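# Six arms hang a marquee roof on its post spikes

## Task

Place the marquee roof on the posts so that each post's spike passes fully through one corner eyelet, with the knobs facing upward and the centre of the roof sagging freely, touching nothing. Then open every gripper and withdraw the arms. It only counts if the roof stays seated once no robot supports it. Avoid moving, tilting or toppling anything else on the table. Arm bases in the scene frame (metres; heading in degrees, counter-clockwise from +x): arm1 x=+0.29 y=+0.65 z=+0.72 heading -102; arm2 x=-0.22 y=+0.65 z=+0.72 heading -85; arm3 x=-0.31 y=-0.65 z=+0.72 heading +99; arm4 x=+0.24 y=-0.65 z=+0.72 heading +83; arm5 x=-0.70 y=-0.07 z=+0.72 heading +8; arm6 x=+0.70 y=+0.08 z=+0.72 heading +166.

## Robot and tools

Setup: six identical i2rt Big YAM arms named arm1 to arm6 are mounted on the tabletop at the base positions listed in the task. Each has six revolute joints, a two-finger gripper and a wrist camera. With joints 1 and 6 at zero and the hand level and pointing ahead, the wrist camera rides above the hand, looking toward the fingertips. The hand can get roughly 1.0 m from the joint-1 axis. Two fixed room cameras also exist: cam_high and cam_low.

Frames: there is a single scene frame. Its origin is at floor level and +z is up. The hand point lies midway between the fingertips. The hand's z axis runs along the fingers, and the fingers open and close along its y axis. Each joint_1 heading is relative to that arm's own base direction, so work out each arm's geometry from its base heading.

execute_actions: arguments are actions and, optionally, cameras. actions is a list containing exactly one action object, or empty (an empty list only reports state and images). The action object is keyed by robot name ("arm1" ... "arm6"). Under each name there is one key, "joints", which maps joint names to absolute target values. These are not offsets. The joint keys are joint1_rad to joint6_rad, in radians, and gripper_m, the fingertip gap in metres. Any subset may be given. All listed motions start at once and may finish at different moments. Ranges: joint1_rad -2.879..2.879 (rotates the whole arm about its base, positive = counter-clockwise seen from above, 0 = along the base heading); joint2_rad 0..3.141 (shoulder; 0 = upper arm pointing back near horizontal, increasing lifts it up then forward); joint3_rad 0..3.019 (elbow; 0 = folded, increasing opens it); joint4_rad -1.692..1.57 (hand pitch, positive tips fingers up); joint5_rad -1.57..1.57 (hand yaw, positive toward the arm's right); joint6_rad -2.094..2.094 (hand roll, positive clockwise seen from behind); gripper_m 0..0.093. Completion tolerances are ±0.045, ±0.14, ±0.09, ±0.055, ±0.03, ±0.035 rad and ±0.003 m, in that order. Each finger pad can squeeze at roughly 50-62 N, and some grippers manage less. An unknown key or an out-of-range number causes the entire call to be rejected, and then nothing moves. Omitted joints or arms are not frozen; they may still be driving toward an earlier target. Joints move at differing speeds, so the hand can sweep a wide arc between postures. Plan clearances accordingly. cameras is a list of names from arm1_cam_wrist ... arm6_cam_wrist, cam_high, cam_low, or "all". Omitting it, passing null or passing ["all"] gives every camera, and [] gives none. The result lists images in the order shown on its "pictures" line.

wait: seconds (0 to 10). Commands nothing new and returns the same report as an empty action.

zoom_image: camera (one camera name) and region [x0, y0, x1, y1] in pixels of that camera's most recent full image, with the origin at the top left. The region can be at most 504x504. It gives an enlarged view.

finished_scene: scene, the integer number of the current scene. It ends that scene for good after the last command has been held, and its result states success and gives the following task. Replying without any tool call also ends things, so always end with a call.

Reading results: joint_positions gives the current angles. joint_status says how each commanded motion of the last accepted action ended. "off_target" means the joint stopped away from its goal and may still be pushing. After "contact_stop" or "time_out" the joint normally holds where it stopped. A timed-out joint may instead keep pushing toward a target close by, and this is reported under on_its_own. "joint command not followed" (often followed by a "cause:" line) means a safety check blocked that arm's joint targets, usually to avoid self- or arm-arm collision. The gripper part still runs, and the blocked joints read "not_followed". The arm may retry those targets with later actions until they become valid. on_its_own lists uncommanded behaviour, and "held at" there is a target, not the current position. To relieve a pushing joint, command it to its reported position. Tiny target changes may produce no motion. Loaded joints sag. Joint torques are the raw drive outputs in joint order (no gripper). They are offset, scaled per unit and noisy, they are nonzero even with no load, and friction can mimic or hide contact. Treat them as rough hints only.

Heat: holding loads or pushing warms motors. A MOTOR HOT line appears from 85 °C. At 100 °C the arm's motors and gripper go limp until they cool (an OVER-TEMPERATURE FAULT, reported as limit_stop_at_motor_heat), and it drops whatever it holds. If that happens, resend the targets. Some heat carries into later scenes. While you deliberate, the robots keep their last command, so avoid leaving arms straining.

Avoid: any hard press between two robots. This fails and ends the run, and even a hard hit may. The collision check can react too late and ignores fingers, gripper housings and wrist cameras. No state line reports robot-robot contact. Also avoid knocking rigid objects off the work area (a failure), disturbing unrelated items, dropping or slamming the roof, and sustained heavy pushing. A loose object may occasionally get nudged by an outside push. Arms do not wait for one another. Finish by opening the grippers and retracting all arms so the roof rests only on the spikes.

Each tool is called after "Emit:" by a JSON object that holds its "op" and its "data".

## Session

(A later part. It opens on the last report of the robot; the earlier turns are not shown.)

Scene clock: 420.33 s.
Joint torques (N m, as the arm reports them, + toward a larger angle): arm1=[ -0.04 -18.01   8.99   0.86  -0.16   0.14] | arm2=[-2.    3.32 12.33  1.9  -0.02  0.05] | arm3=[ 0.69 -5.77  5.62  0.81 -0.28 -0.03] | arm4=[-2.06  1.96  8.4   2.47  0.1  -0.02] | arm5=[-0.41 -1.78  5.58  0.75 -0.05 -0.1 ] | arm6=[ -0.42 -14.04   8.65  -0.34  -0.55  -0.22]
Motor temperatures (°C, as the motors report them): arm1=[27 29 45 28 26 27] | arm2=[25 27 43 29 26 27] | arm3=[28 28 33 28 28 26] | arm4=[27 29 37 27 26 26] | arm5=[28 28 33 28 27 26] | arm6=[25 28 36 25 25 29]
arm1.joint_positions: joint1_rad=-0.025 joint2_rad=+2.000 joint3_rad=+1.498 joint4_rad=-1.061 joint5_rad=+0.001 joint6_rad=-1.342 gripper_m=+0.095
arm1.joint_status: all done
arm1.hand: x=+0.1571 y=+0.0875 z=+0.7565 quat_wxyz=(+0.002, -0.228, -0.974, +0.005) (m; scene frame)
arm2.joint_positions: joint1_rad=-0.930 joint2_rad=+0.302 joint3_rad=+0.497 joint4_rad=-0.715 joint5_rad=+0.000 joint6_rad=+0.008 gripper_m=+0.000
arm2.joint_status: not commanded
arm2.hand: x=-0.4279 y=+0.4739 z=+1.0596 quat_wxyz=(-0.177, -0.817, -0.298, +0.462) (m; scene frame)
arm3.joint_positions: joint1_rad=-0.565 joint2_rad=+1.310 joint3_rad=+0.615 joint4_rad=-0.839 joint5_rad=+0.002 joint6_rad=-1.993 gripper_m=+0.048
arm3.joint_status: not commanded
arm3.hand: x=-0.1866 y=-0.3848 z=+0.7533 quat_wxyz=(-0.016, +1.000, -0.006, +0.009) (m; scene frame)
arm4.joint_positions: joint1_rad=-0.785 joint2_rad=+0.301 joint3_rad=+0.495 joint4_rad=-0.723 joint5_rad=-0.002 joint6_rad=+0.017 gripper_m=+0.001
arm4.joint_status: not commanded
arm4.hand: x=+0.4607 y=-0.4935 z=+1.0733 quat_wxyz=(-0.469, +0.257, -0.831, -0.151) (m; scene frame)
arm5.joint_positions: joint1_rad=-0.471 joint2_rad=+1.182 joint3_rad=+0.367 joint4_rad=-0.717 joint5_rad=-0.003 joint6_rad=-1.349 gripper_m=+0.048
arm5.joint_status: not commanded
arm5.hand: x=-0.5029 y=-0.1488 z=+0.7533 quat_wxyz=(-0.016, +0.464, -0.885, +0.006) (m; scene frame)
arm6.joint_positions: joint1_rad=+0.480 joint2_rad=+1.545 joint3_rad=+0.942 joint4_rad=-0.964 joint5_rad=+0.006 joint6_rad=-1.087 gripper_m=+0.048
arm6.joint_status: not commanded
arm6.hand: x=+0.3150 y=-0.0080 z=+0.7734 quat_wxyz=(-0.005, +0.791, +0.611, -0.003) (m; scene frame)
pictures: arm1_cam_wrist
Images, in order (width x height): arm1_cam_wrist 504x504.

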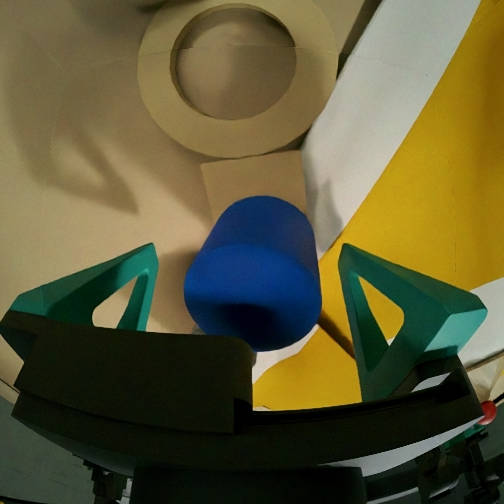

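Emit:
{"op": "execute_actions", "data": {"actions": [{"arm1":{"joints":{"gripper_m":0.03}}}], "cameras": []}}

Emit:
{"op": "execute_actions", "data": {"actions": [{"arm1":{"joints":{"joint2_rad":1.61,"joint3_rad":1.355,"joint4_rad":-1.315,"joint6_rad":-1.8}},"arm3":{"joints":{"joint1_rad":-0.43,"joint2_rad":1.24,"joint3_rad":1.04,"joint4_rad":-1.33}},"arm5":{"joints":{"joint1_rad":0.165,"joint2_rad":1.14,"joint3_rad":0.85,"joint4_rad":-1.235,"joint6_rad":-0.8}},"arm6":{"joints":{"joint1_rad":0.676,"joint2_rad":1.51,"joint3_rad":1.325,"joint4_rad":-1.338,"joint6_rad":0.3}}}]}}

Scene clock: 450.43 s.
Joint torques (N m, as the arm reports them, + toward a larger angle): arm1=[  0.14 -18.42   9.     0.84  -0.16   0.14] | arm2=[-1.91  3.4  12.35  1.91 -0.04  0.04] | arm3=[ 1.17 -5.8   5.6   0.71 -0.26 -0.06] | arm4=[-2.    1.86  8.44  2.49  0.09 -0.03] | arm5=[-0.45 -1.72  5.61  0.74 -0.06 -0.1 ] | arm6=[ -0.63 -14.04   8.59  -0.29  -0.54  -0.22]
Motor temperatures (°C, as the motors report them): arm1=[27 30 42 28 26 27] | arm2=[25 27 44 29 26 27] | arm3=[28 28 33 28 28 26] | arm4=[27 29 37 27 26 26] | arm5=[28 28 33 28 27 26] | arm6=[25 29 36 25 25 29]
arm1.joint_positions: joint1_rad=-0.025 joint2_rad=+2.000 joint3_rad=+1.498 joint4_rad=-1.060 joint5_rad=+0.001 joint6_rad=-1.342 gripper_m=+0.048
arm1.joint_status: gripper_m off_target (ended at +0.048, target +0.030)
arm1.hand: x=+0.1570 y=+0.0871 z=+0.7565 quat_wxyz=(+0.002, -0.228, -0.974, +0.005) (m; scene frame)
arm2.joint_positions: joint1_rad=-0.930 joint2_rad=+0.302 joint3_rad=+0.497 joint4_rad=-0.715 joint5_rad=+0.000 joint6_rad=+0.008 gripper_m=+0.000
arm2.joint_status: not commanded
arm2.hand: x=-0.4279 y=+0.4739 z=+1.0596 quat_wxyz=(-0.177, -0.817, -0.298, +0.462) (m; scene frame)
arm3.joint_positions: joint1_rad=-0.565 joint2_rad=+1.310 joint3_rad=+0.615 joint4_rad=-0.839 joint5_rad=+0.002 joint6_rad=-1.993 gripper_m=+0.048
arm3.joint_status: not commanded
arm3.hand: x=-0.1866 y=-0.3848 z=+0.7533 quat_wxyz=(-0.016, +1.000, -0.006, +0.009) (m; scene frame)
arm4.joint_positions: joint1_rad=-0.785 joint2_rad=+0.301 joint3_rad=+0.495 joint4_rad=-0.723 joint5_rad=-0.002 joint6_rad=+0.017 gripper_m=+0.001
arm4.joint_status: not commanded
arm4.hand: x=+0.4607 y=-0.4935 z=+1.0733 quat_wxyz=(-0.469, +0.257, -0.831, -0.151) (m; scene frame)
arm5.joint_positions: joint1_rad=-0.471 joint2_rad=+1.182 joint3_rad=+0.367 joint4_rad=-0.717 joint5_rad=-0.003 joint6_rad=-1.349 gripper_m=+0.048
arm5.joint_status: not commanded
arm5.hand: x=-0.5029 y=-0.1488 z=+0.7533 quat_wxyz=(-0.016, +0.464, -0.885, +0.006) (m; scene frame)
arm6.joint_positions: joint1_rad=+0.480 joint2_rad=+1.545 joint3_rad=+0.942 joint4_rad=-0.964 joint5_rad=+0.006 joint6_rad=-1.086 gripper_m=+0.048
arm6.joint_status: not commanded
arm6.hand: x=+0.3150 y=-0.0080 z=+0.7734 quat_wxyz=(-0.005, +0.792, +0.611, -0.003) (m; scene frame)
pictures: none
No camera images: the call's "cameras" was empty. Leave "cameras" out to get every camera's image.

Scene clock: 452.50 s.
Joint torques (N m, as the arm reports them, + toward a larger angle): arm1=[ -0.02 -11.69  10.89   0.14  -0.16  -0.06] | arm2=[-1.95  3.2  12.3   1.88 -0.02  0.05] | arm3=[ 1.62 -8.97 11.56 -0.05 -0.17 -0.03] | arm4=[-2.12  1.88  8.45  2.49  0.08 -0.03] | arm5=[ 1.44 -5.49 12.   -0.04 -0.14  0.12] | arm6=[ -1.72 -15.37  13.49  -0.35  -0.24   0.06]
Motor temperatures (°C, as the motors report them): arm1=[27 30 42 28 26 27] | arm2=[25 27 44 29 26 27] | arm3=[28 28 34 28 28 26] | arm4=[27 29 37 27 26 26] | arm5=[28 28 33 28 27 26] | arm6=[25 29 36 25 25 29]
arm1.joint_positions: joint1_rad=-0.025 joint2_rad=+1.597 joint3_rad=+1.338 joint4_rad=-1.306 joint5_rad=+0.001 joint6_rad=-1.787 gripper_m=+0.048
arm1.joint_status: all done
arm1.hand: x=+0.1821 y=+0.1927 z=+0.9027 quat_wxyz=(+0.002, -0.007, -1.000, +0.003) (m; scene frame)
arm2.joint_positions: joint1_rad=-0.930 joint2_rad=+0.302 joint3_rad=+0.497 joint4_rad=-0.715 joint5_rad=+0.000 joint6_rad=+0.008 gripper_m=+0.000
arm2.joint_status: not commanded
arm2.hand: x=-0.4279 y=+0.4739 z=+1.0596 quat_wxyz=(-0.177, -0.817, -0.298, +0.462) (m; scene frame)
arm3.joint_positions: joint1_rad=-0.432 joint2_rad=+1.251 joint3_rad=+0.992 joint4_rad=-1.322 joint5_rad=+0.000 joint6_rad=-1.993 gripper_m=+0.048
arm3.joint_status: all done
arm3.hand: x=-0.2108 y=-0.3305 z=+0.8972 quat_wxyz=(+0.006, +0.998, +0.061, -0.001) (m; scene frame)
arm4.joint_positions: joint1_rad=-0.785 joint2_rad=+0.301 joint3_rad=+0.495 joint4_rad=-0.723 joint5_rad=-0.002 joint6_rad=+0.017 gripper_m=+0.001
arm4.joint_status: not commanded
arm4.hand: x=+0.4607 y=-0.4935 z=+1.0733 quat_wxyz=(-0.469, +0.257, -0.831, -0.151) (m; scene frame)
arm5.joint_positions: joint1_rad=+0.156 joint2_rad=+1.156 joint3_rad=+0.800 joint4_rad=-1.219 joint5_rad=+0.000 joint6_rad=-0.811 gripper_m=+0.048
arm5.joint_status: all done
arm5.hand: x=-0.4199 y=-0.0027 z=+0.8978 quat_wxyz=(-0.001, +0.503, -0.864, -0.008) (m; scene frame)
arm6.joint_positions: joint1_rad=+0.682 joint2_rad=+1.529 joint3_rad=+1.277 joint4_rad=-1.331 joint5_rad=+0.002 joint6_rad=+0.285 gripper_m=+0.048
arm6.joint_status: all done
arm6.hand: x=+0.3002 y=-0.1027 z=+0.8959 quat_wxyz=(-0.002, +0.997, +0.072, +0.002) (m; scene frame)
pictures: arm1_cam_wrist, arm2_cam_wrist, arm3_cam_wrist, arm4_cam_wrist, arm5_cam_wrist, arm6_cam_wrist, cam_high, cam_low
Images, in order (width x height): arm1_cam_wrist 504x504, arm2_cam_wrist 504x504, arm3_cam_wrist 504x504, arm4_cam_wrist 504x504, arm5_cam_wrist 504x504, arm6_cam_wrist 504x504, cam_high 896x504, cam_low 896x504.

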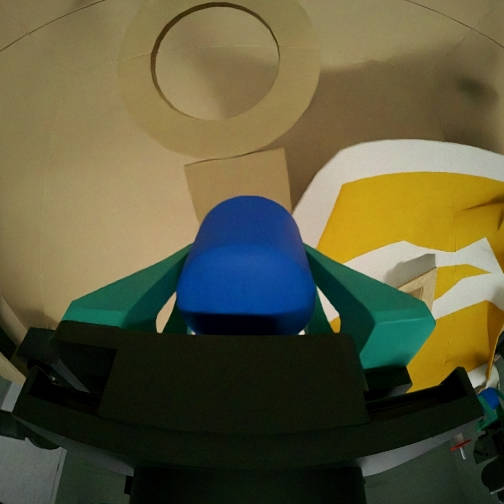

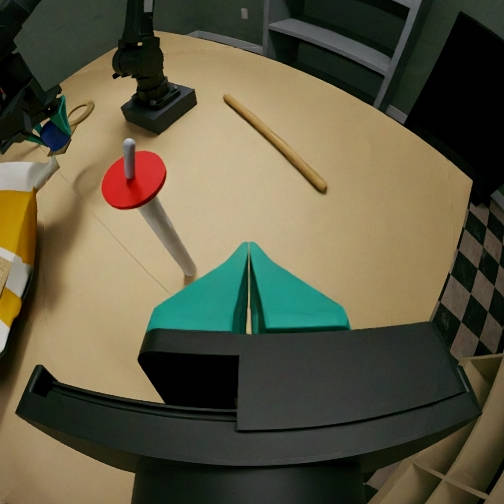

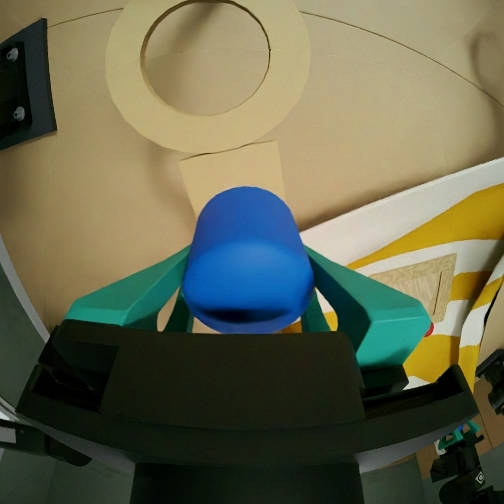

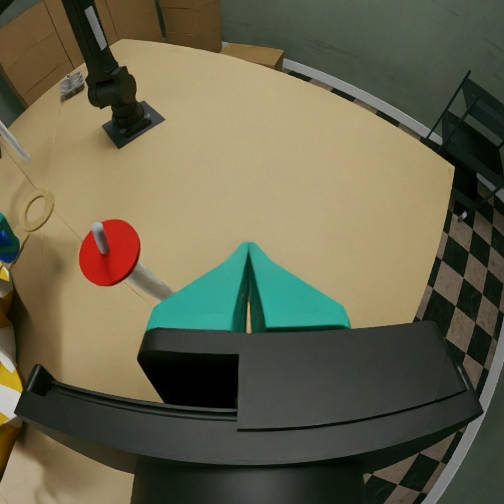

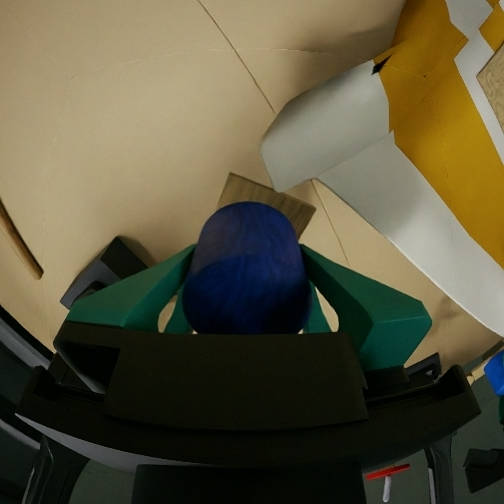

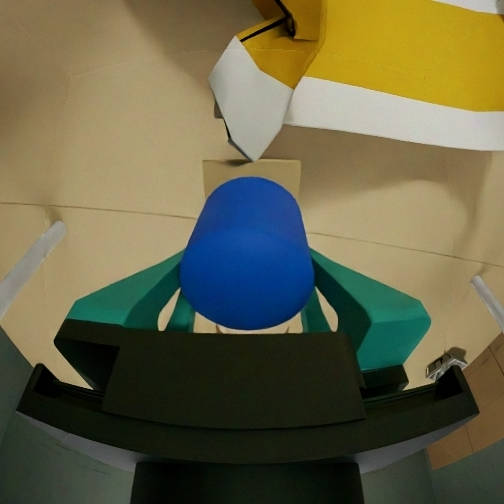

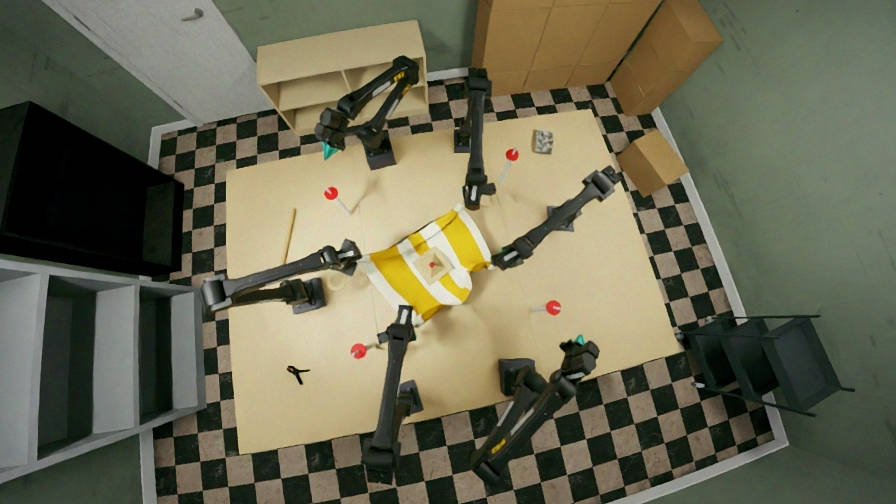

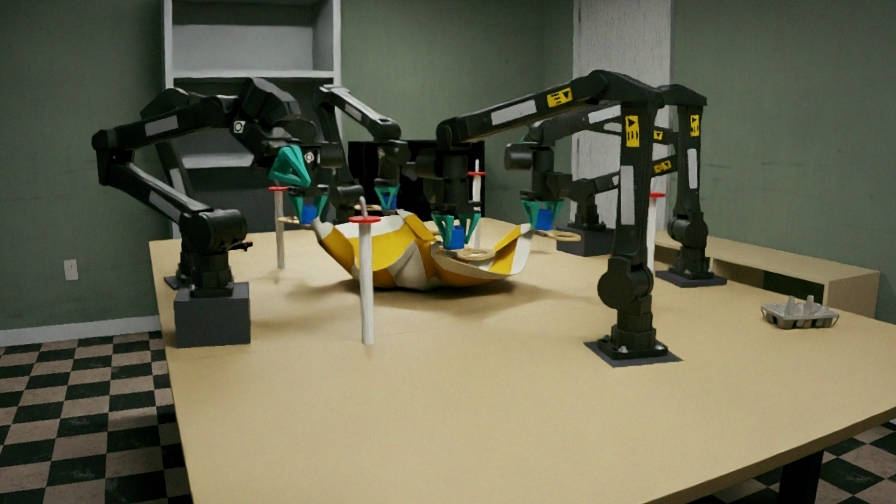

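Emit:
{"op": "zoom_image", "data": {"camera": "cam_high", "region": [320, 170, 530, 370]}}

Emit:
{"op": "zoom_image", "data": {"camera": "cam_low", "region": [260, 150, 600, 320]}}

Region (320, 170, 530, 370) of cam_high's 896x504 image, scaled by 2.400, with more detail than that image has; it fills the top 480 rows of this view, and the rest is white.

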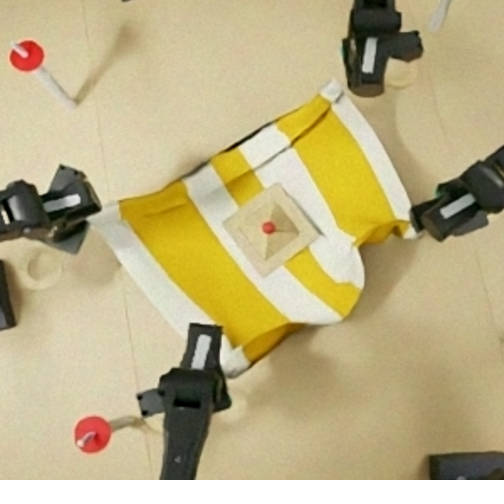

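Region (260, 150, 600, 320) of cam_low's 896x504 image, scaled by 1.482, with more detail than that image has.

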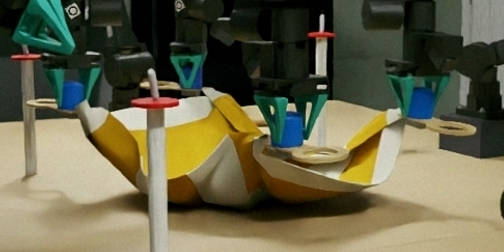

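Emit:
{"op": "execute_actions", "data": {"actions": [{"arm1":{"joints":{"joint1_rad":0.162,"joint2_rad":1.45,"joint3_rad":1.72,"joint4_rad":-1.69,"joint6_rad":-2.06}},"arm3":{"joints":{"joint1_rad":-0.228,"joint2_rad":1.322,"joint3_rad":1.62,"joint4_rad":-1.69}},"arm5":{"joints":{"joint1_rad":0.51,"joint2_rad":1.61,"joint3_rad":1.825,"joint4_rad":-1.69,"joint6_rad":0.91}},"arm6":{"joints":{"joint1_rad":0.897,"joint2_rad":1.645,"joint3_rad":1.99,"joint4_rad":-1.69,"joint6_rad":1.32}}}]}}

Scene clock: 477.07 s.
Joint torques (N m, as the arm reports them, + toward a larger angle): arm1=[ -1.24 -10.4   12.86   0.3   -0.19  -0.08] | arm2=[-2.08  3.39 12.26  1.9  -0.03  0.05] | arm3=[  1.22 -10.96  12.5    0.15  -0.23  -0.02] | arm4=[-1.9   1.76  8.41  2.51  0.09 -0.02] | arm5=[  0.36 -12.82  13.12   0.14  -0.08   0.18] | arm6=[ -1.19 -16.81  13.76   0.08  -0.05   0.05]
Motor temperatures (°C, as the motors report them): arm1=[27 29 44 28 26 27] | arm2=[25 27 44 29 26 27] | arm3=[28 29 38 28 28 26] | arm4=[27 29 37 27 26 26] | arm5=[28 29 37 28 27 26] | arm6=[25 29 39 25 24 29]
arm1.joint_positions: joint1_rad=+0.169 joint2_rad=+1.442 joint3_rad=+1.687 joint4_rad=-1.680 joint5_rad=+0.002 joint6_rad=-2.045 gripper_m=+0.048
arm1.joint_status: all done
arm1.hand: x=+0.2738 y=+0.2062 z=+1.1027 quat_wxyz=(+0.019, +0.216, -0.974, +0.065) (m; scene frame)
arm2.joint_positions: joint1_rad=-0.930 joint2_rad=+0.302 joint3_rad=+0.497 joint4_rad=-0.715 joint5_rad=+0.000 joint6_rad=+0.008 gripper_m=+0.000
arm2.joint_status: not commanded
arm2.hand: x=-0.4279 y=+0.4739 z=+1.0596 quat_wxyz=(-0.177, -0.817, -0.298, +0.462) (m; scene frame)
arm3.joint_positions: joint1_rad=-0.224 joint2_rad=+1.337 joint3_rad=+1.564 joint4_rad=-1.682 joint5_rad=+0.000 joint6_rad=-1.994 gripper_m=+0.048
arm3.joint_status: all done
arm3.hand: x=-0.2726 y=-0.2503 z=+1.0855 quat_wxyz=(-0.054, +0.985, +0.165, +0.015) (m; scene frame)
arm4.joint_positions: joint1_rad=-0.785 joint2_rad=+0.301 joint3_rad=+0.495 joint4_rad=-0.723 joint5_rad=-0.002 joint6_rad=+0.017 gripper_m=+0.001
arm4.joint_status: not commanded
arm4.hand: x=+0.4607 y=-0.4935 z=+1.0733 quat_wxyz=(-0.469, +0.257, -0.831, -0.151) (m; scene frame)
arm5.joint_positions: joint1_rad=+0.513 joint2_rad=+1.626 joint3_rad=+1.767 joint4_rad=-1.675 joint5_rad=+0.002 joint6_rad=+0.892 gripper_m=+0.048
arm5.joint_status: all done
arm5.hand: x=-0.2884 y=+0.2060 z=+1.0885 quat_wxyz=(-0.012, -0.145, -0.989, -0.020) (m; scene frame)
arm6.joint_positions: joint1_rad=+0.899 joint2_rad=+1.656 joint3_rad=+1.939 joint4_rad=-1.684 joint5_rad=+0.000 joint6_rad=+1.308 gripper_m=+0.048
arm6.joint_status: all done
arm6.hand: x=+0.2795 y=-0.2389 z=+1.0923 quat_wxyz=(+0.072, +0.942, -0.323, -0.050) (m; scene frame)
pictures: arm1_cam_wrist, arm2_cam_wrist, arm3_cam_wrist, arm4_cam_wrist, arm5_cam_wrist, arm6_cam_wrist, cam_high, cam_low
Images, in order (width x height): arm1_cam_wrist 504x504, arm2_cam_wrist 504x504, arm3_cam_wrist 504x504, arm4_cam_wrist 504x504, arm5_cam_wrist 504x504, arm6_cam_wrist 504x504, cam_high 896x504, cam_low 896x504.

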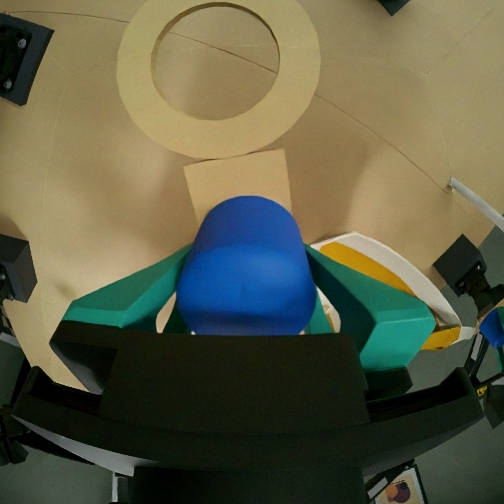

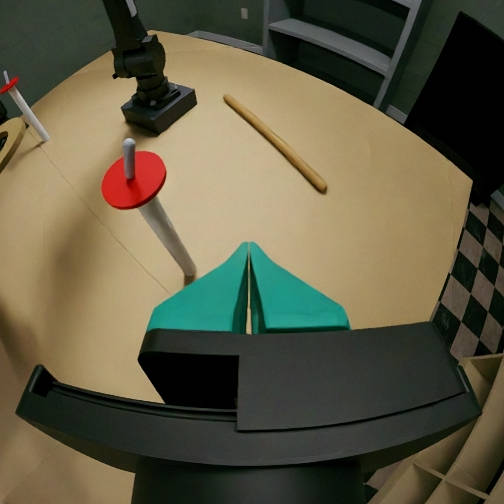

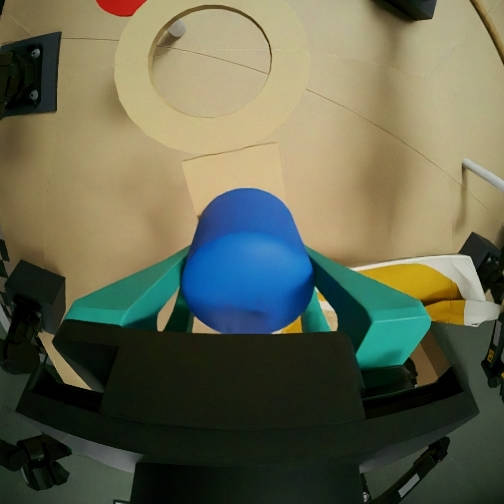

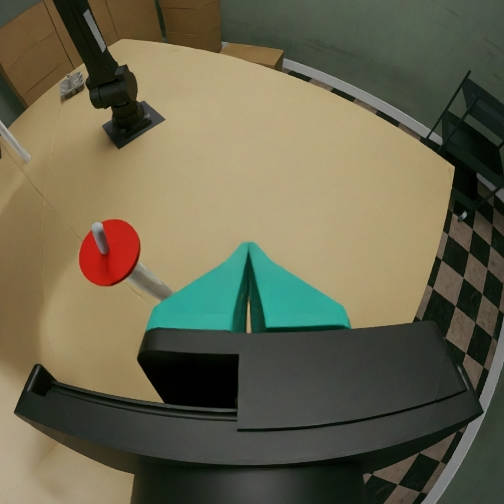

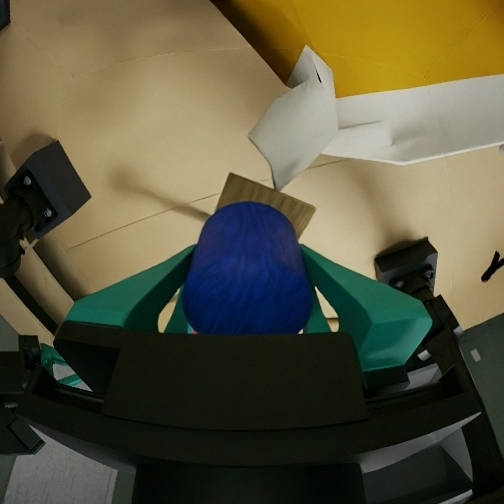

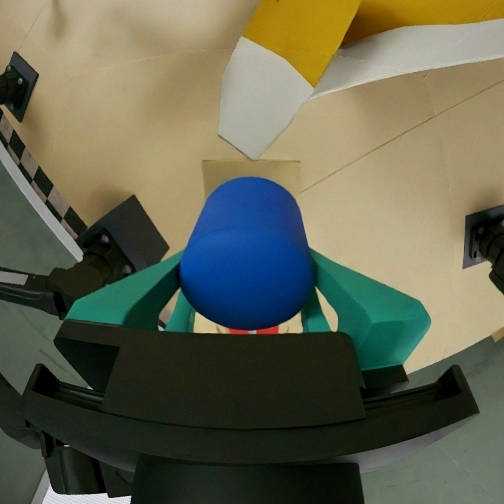

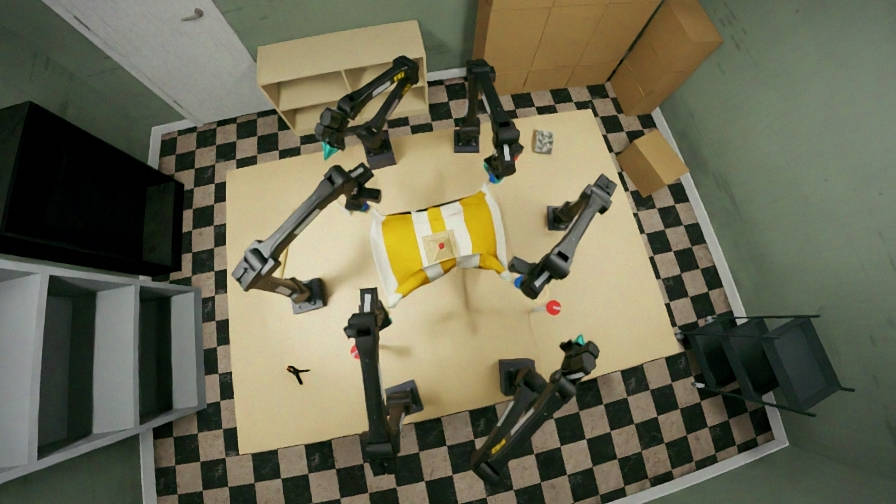

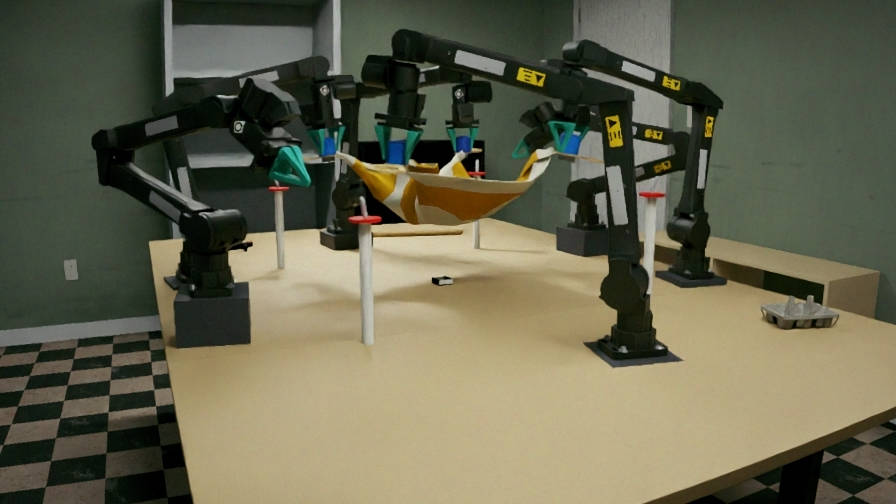

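Emit:
{"op": "execute_actions", "data": {"actions": [{"arm1":{"joints":{"joint1_rad":0.395,"joint2_rad":1.22,"joint3_rad":1.475,"joint6_rad":-1.895}},"arm3":{"joints":{"joint1_rad":-0.022,"joint2_rad":1.11,"joint3_rad":1.45}},"arm5":{"joints":{"joint1_rad":0.72,"joint2_rad":1.56,"joint3_rad":1.715,"joint6_rad":1.135}},"arm6":{"joints":{"joint1_rad":1.10,"joint2_rad":1.60,"joint3_rad":1.90,"joint6_rad":1.52}}}]}}

Scene clock: 514.30 s.
Joint torques (N m, as the arm reports them, + toward a larger angle): arm1=[ 0.06 -8.27  9.75  0.24 -0.93  0.16] | arm2=[-1.89  3.13 12.34  1.91 -0.04  0.05] | arm3=[ 2.15 -6.19  7.73  0.38 -0.68 -0.01] | arm4=[-2.02  1.89  8.42  2.5   0.08 -0.03] | arm5=[  1.05 -12.95   8.52   0.11  -0.45   0.22] | arm6=[  0.16 -18.75   9.95   0.09  -0.47  -0.02]
Motor temperatures (°C, as the motors report them): arm1=[27 28 45 28 26 27] | arm2=[25 27 44 29 26 27] | arm3=[28 29 40 28 28 26] | arm4=[27 29 37 27 26 26] | arm5=[28 30 39 28 27 26] | arm6=[25 30 40 25 24 29]
arm1.joint_positions: joint1_rad=+0.385 joint2_rad=+1.229 joint3_rad=+1.474 joint4_rad=-1.680 joint5_rad=+0.017 joint6_rad=-1.908 gripper_m=+0.048
arm1.joint_status: all done
arm1.hand: x=+0.3523 y=+0.2929 z=+1.0982 quat_wxyz=(+0.015, +0.255, -0.965, +0.067) (m; scene frame)
arm2.joint_positions: joint1_rad=-0.930 joint2_rad=+0.302 joint3_rad=+0.497 joint4_rad=-0.715 joint5_rad=+0.000 joint6_rad=+0.008 gripper_m=+0.000
arm2.joint_status: not commanded
arm2.hand: x=-0.4279 y=+0.4739 z=+1.0596 quat_wxyz=(-0.177, -0.817, -0.298, +0.462) (m; scene frame)
arm3.joint_positions: joint1_rad=-0.026 joint2_rad=+1.113 joint3_rad=+1.452 joint4_rad=-1.683 joint5_rad=+0.012 joint6_rad=-1.995 gripper_m=+0.048
arm3.joint_status: all done
arm3.hand: x=-0.3425 y=-0.3198 z=+1.1172 quat_wxyz=(-0.110, +0.959, +0.259, +0.024) (m; scene frame)
arm4.joint_positions: joint1_rad=-0.785 joint2_rad=+0.301 joint3_rad=+0.495 joint4_rad=-0.723 joint5_rad=-0.002 joint6_rad=+0.017 gripper_m=+0.001
arm4.joint_status: not commanded
arm4.hand: x=+0.4607 y=-0.4935 z=+1.0733 quat_wxyz=(-0.469, +0.257, -0.831, -0.151) (m; scene frame)
arm5.joint_positions: joint1_rad=+0.714 joint2_rad=+1.588 joint3_rad=+1.717 joint4_rad=-1.676 joint5_rad=+0.013 joint6_rad=+1.113 gripper_m=+0.048
arm5.joint_status: all done
arm5.hand: x=-0.3632 y=+0.2691 z=+1.0877 quat_wxyz=(-0.010, -0.155, -0.988, -0.013) (m; scene frame)
arm6.joint_positions: joint1_rad=+1.088 joint2_rad=+1.636 joint3_rad=+1.896 joint4_rad=-1.688 joint5_rad=+0.009 joint6_rad=+1.513 gripper_m=+0.047
arm6.joint_status: all done
arm6.hand: x=+0.3534 y=-0.3025 z=+1.0841 quat_wxyz=(+0.066, +0.941, -0.332, -0.034) (m; scene frame)
pictures: arm1_cam_wrist, arm2_cam_wrist, arm3_cam_wrist, arm4_cam_wrist, arm5_cam_wrist, arm6_cam_wrist, cam_high, cam_low
Images, in order (width x height): arm1_cam_wrist 504x504, arm2_cam_wrist 504x504, arm3_cam_wrist 504x504, arm4_cam_wrist 504x504, arm5_cam_wrist 504x504, arm6_cam_wrist 504x504, cam_high 896x504, cam_low 896x504.

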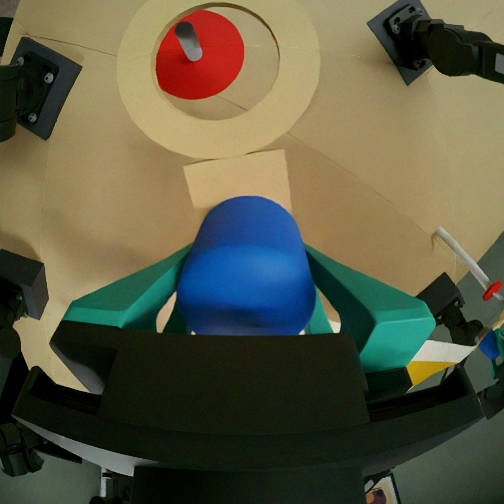

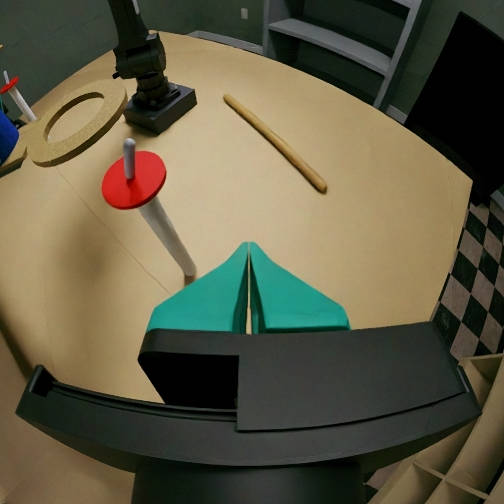

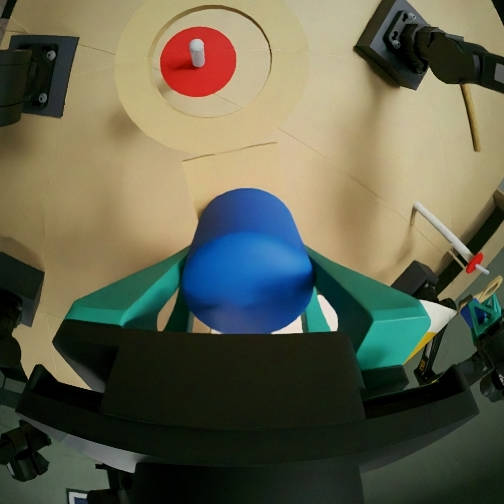

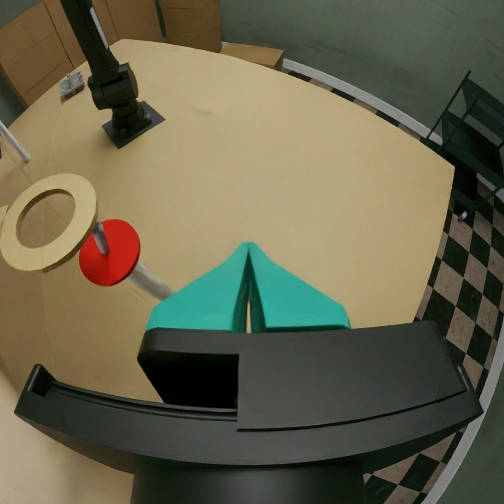

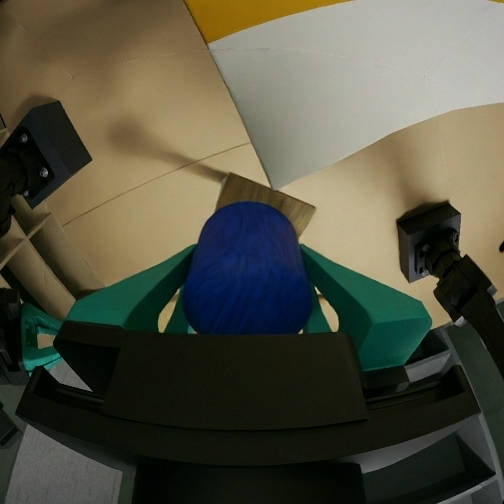

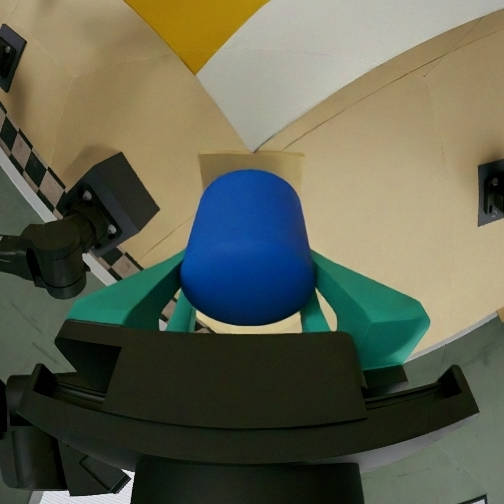

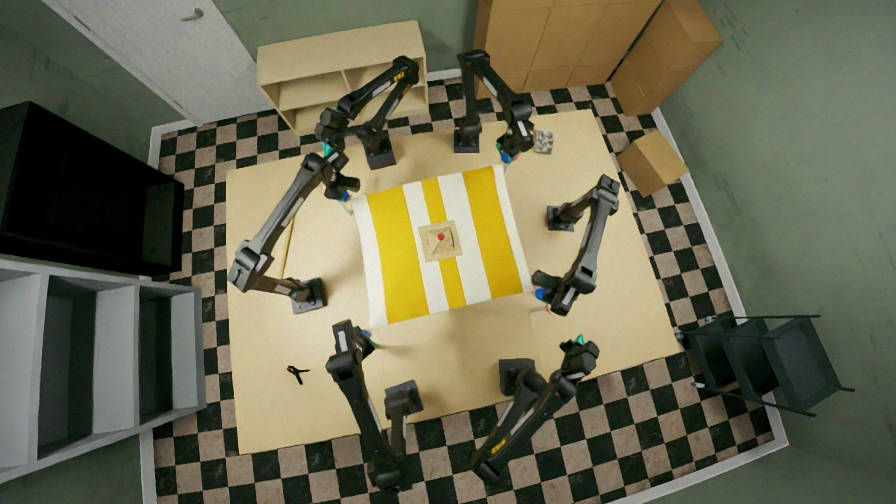

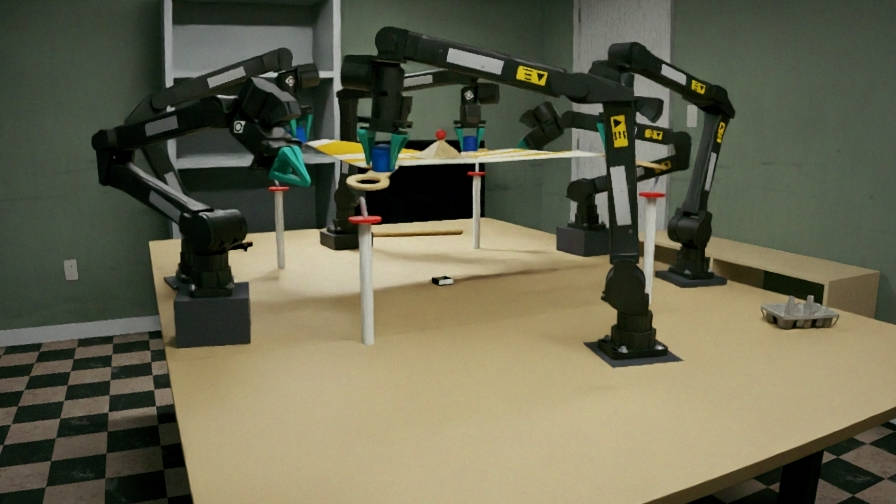

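Emit:
{"op": "execute_actions", "data": {"actions": [{"arm3":{"joints":{"joint2_rad":1.17,"joint3_rad":1.375}},"arm2":{"joints":{"joint5_rad":-0.45}},"arm4":{"joints":{"joint5_rad":-0.55}}}], "cameras": ["arm2_cam_wrist","arm3_cam_wrist","arm4_cam_wrist","cam_low"]}}

Scene clock: 548.60 s.
Joint torques (N m, as the arm reports them, + toward a larger angle): arm1=[-0.2  -7.98  9.69  0.34 -0.95  0.15] | arm2=[-1.97  3.34 12.25  1.84 -0.35  0.03] | arm3=[ 1.83 -9.27  8.34  0.14 -0.69 -0.03] | arm4=[-2.14  1.89  8.32  2.41 -0.39 -0.04] | arm5=[  1.16 -12.98   8.51   0.16  -0.46   0.22] | arm6=[ -0.03 -18.73   9.9    0.15  -0.48  -0.03]
Motor temperatures (°C, as the motors report them): arm1=[27 28 43 28 28 27] | arm2=[25 27 45 29 26 27] | arm3=[28 29 36 28 29 26] | arm4=[27 29 38 27 26 26] | arm5=[28 31 36 28 27 26] | arm6=[25 30 38 25 25 28]
arm1.joint_positions: joint1_rad=+0.385 joint2_rad=+1.229 joint3_rad=+1.474 joint4_rad=-1.680 joint5_rad=+0.017 joint6_rad=-1.908 gripper_m=+0.048
arm1.joint_status: not commanded
arm1.hand: x=+0.3523 y=+0.2929 z=+1.0982 quat_wxyz=(+0.015, +0.254, -0.965, +0.067) (m; scene frame)
arm2.joint_positions: joint1_rad=-0.930 joint2_rad=+0.302 joint3_rad=+0.497 joint4_rad=-0.715 joint5_rad=-0.447 joint6_rad=+0.008 gripper_m=+0.000
arm2.joint_status: all done
arm2.hand: x=-0.3686 y=+0.4271 z=+1.0687 quat_wxyz=(-0.353, -0.758, -0.393, +0.383) (m; scene frame)
arm3.joint_positions: joint1_rad=-0.026 joint2_rad=+1.189 joint3_rad=+1.373 joint4_rad=-1.683 joint5_rad=+0.012 joint6_rad=-1.995 gripper_m=+0.048
arm3.joint_status: all done
arm3.hand: x=-0.3431 y=-0.3140 z=+1.0613 quat_wxyz=(-0.033, +0.965, +0.261, +0.011) (m; scene frame)
arm4.joint_positions: joint1_rad=-0.786 joint2_rad=+0.301 joint3_rad=+0.495 joint4_rad=-0.722 joint5_rad=-0.545 joint6_rad=+0.016 gripper_m=+0.001
arm4.joint_status: all done
arm4.hand: x=+0.3922 y=-0.4330 z=+1.0857 quat_wxyz=(-0.379, +0.374, -0.762, -0.367) (m; scene frame)
arm5.joint_positions: joint1_rad=+0.714 joint2_rad=+1.588 joint3_rad=+1.717 joint4_rad=-1.676 joint5_rad=+0.013 joint6_rad=+1.114 gripper_m=+0.048
arm5.joint_status: not commanded
arm5.hand: x=-0.3632 y=+0.2691 z=+1.0877 quat_wxyz=(-0.010, -0.155, -0.988, -0.013) (m; scene frame)
arm6.joint_positions: joint1_rad=+1.088 joint2_rad=+1.636 joint3_rad=+1.896 joint4_rad=-1.688 joint5_rad=+0.009 joint6_rad=+1.514 gripper_m=+0.047
arm6.joint_status: not commanded
arm6.hand: x=+0.3534 y=-0.3025 z=+1.0841 quat_wxyz=(+0.066, +0.940, -0.332, -0.034) (m; scene frame)
pictures: arm2_cam_wrist, arm3_cam_wrist, arm4_cam_wrist, cam_low
Images, in order (width x height): arm2_cam_wrist 504x504, arm3_cam_wrist 504x504, arm4_cam_wrist 504x504, cam_low 896x504.

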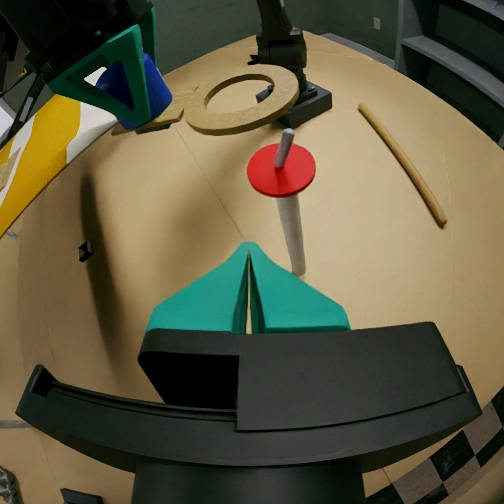

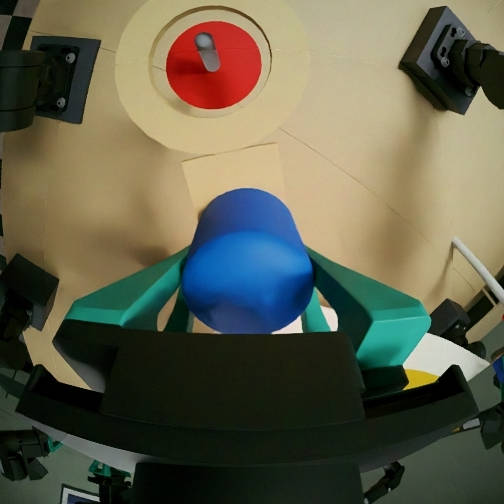

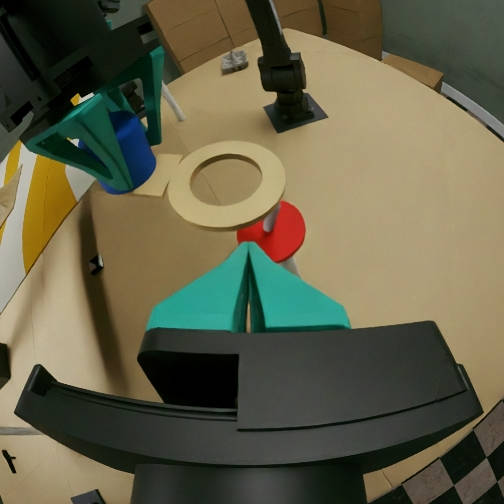

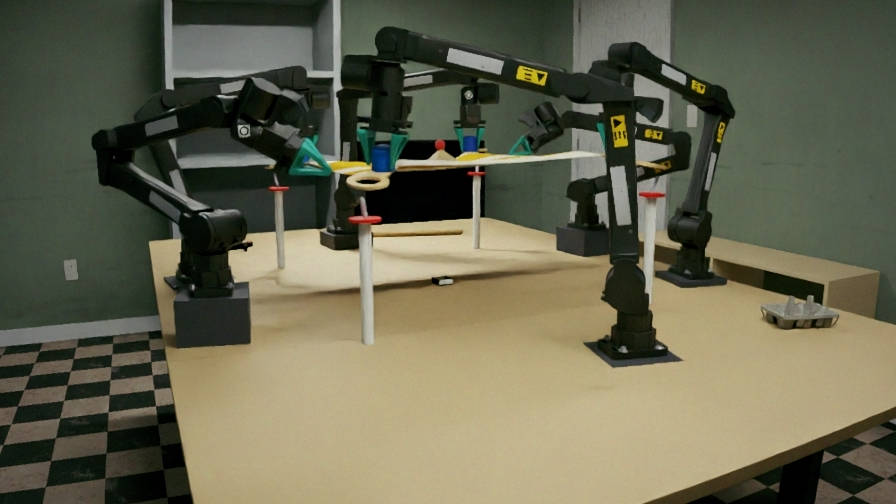

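Emit:
{"op": "execute_actions", "data": {"actions": [{"arm3":{"joints":{"joint2_rad":1.215,"joint3_rad":1.30,"joint4_rad":-1.64}}}], "cameras": ["arm3_cam_wrist","cam_low"]}}

Emit:
{"op": "zoom_image", "data": {"camera": "cam_low", "region": [240, 130, 400, 240]}}

Scene clock: 555.87 s.
Joint torques (N m, as the arm reports them, + toward a larger angle): arm1=[-0.05 -8.05  9.68  0.3  -0.94  0.15] | arm2=[-1.9   3.36 12.26  1.83 -0.34  0.03] | arm3=[ 1.64 -8.11  7.96  0.27 -0.74 -0.03] | arm4=[-2.06  2.    8.33  2.41 -0.4  -0.05] | arm5=[  1.1  -13.05   8.48   0.17  -0.45   0.22] | arm6=[ -0.05 -18.54   9.86   0.12  -0.47  -0.03]
Motor temperatures (°C, as the motors report them): arm1=[27 28 43 28 28 27] | arm2=[25 27 45 29 26 27] | arm3=[28 29 36 28 29 26] | arm4=[27 29 38 27 26 26] | arm5=[28 31 36 28 27 26] | arm6=[25 31 38 25 25 28]
arm1.joint_positions: joint1_rad=+0.385 joint2_rad=+1.229 joint3_rad=+1.474 joint4_rad=-1.680 joint5_rad=+0.017 joint6_rad=-1.908 gripper_m=+0.048
arm1.joint_status: not commanded
arm1.hand: x=+0.3523 y=+0.2929 z=+1.0982 quat_wxyz=(+0.015, +0.254, -0.965, +0.067) (m; scene frame)
arm2.joint_positions: joint1_rad=-0.930 joint2_rad=+0.302 joint3_rad=+0.497 joint4_rad=-0.715 joint5_rad=-0.447 joint6_rad=+0.008 gripper_m=+0.000
arm2.joint_status: not commanded
arm2.hand: x=-0.3686 y=+0.4271 z=+1.0687 quat_wxyz=(-0.353, -0.758, -0.393, +0.383) (m; scene frame)
arm3.joint_positions: joint1_rad=-0.026 joint2_rad=+1.220 joint3_rad=+1.302 joint4_rad=-1.636 joint5_rad=+0.012 joint6_rad=-1.995 gripper_m=+0.048
arm3.joint_status: all done
arm3.hand: x=-0.3434 y=-0.3106 z=+1.0243 quat_wxyz=(-0.006, +0.965, +0.262, +0.007) (m; scene frame)
arm4.joint_positions: joint1_rad=-0.786 joint2_rad=+0.301 joint3_rad=+0.495 joint4_rad=-0.722 joint5_rad=-0.545 joint6_rad=+0.016 gripper_m=+0.001
arm4.joint_status: not commanded
arm4.hand: x=+0.3922 y=-0.4330 z=+1.0857 quat_wxyz=(-0.379, +0.374, -0.762, -0.367) (m; scene frame)
arm5.joint_positions: joint1_rad=+0.714 joint2_rad=+1.588 joint3_rad=+1.717 joint4_rad=-1.676 joint5_rad=+0.013 joint6_rad=+1.114 gripper_m=+0.048
arm5.joint_status: not commanded
arm5.hand: x=-0.3632 y=+0.2691 z=+1.0877 quat_wxyz=(-0.010, -0.155, -0.988, -0.013) (m; scene frame)
arm6.joint_positions: joint1_rad=+1.088 joint2_rad=+1.636 joint3_rad=+1.896 joint4_rad=-1.688 joint5_rad=+0.009 joint6_rad=+1.514 gripper_m=+0.047
arm6.joint_status: not commanded
arm6.hand: x=+0.3534 y=-0.3025 z=+1.0841 quat_wxyz=(+0.066, +0.940, -0.332, -0.034) (m; scene frame)
pictures: arm3_cam_wrist, cam_low
Images, in order (width x height): arm3_cam_wrist 504x504, cam_low 896x504.

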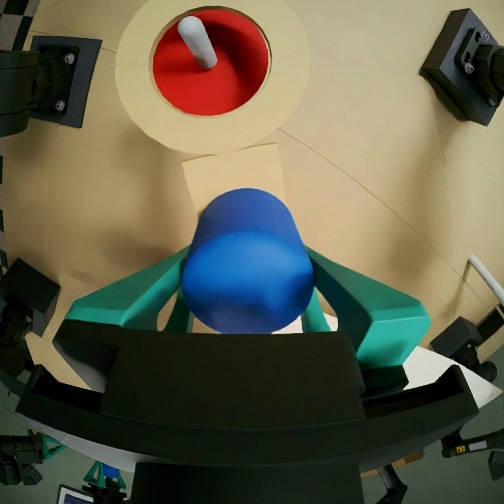

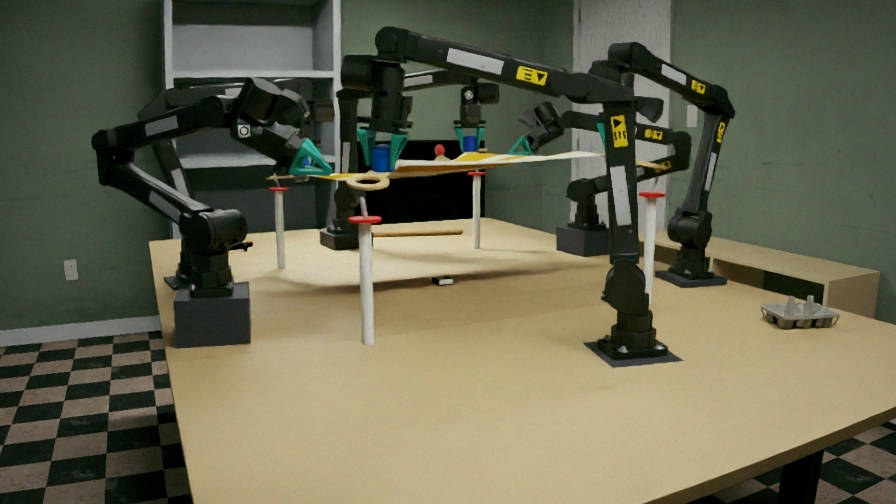

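Region (240, 130, 400, 240) of cam_low's 896x504 image, scaled by 3.150, with more detail than that image has; it fills the top 346 rows of this view, and the rest is white.

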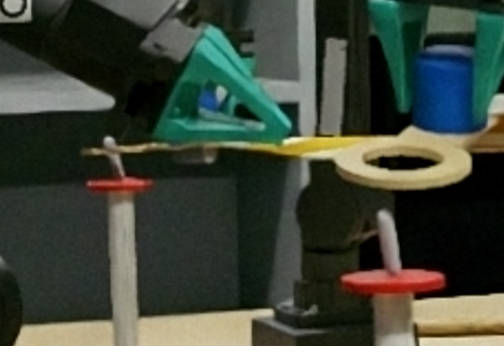

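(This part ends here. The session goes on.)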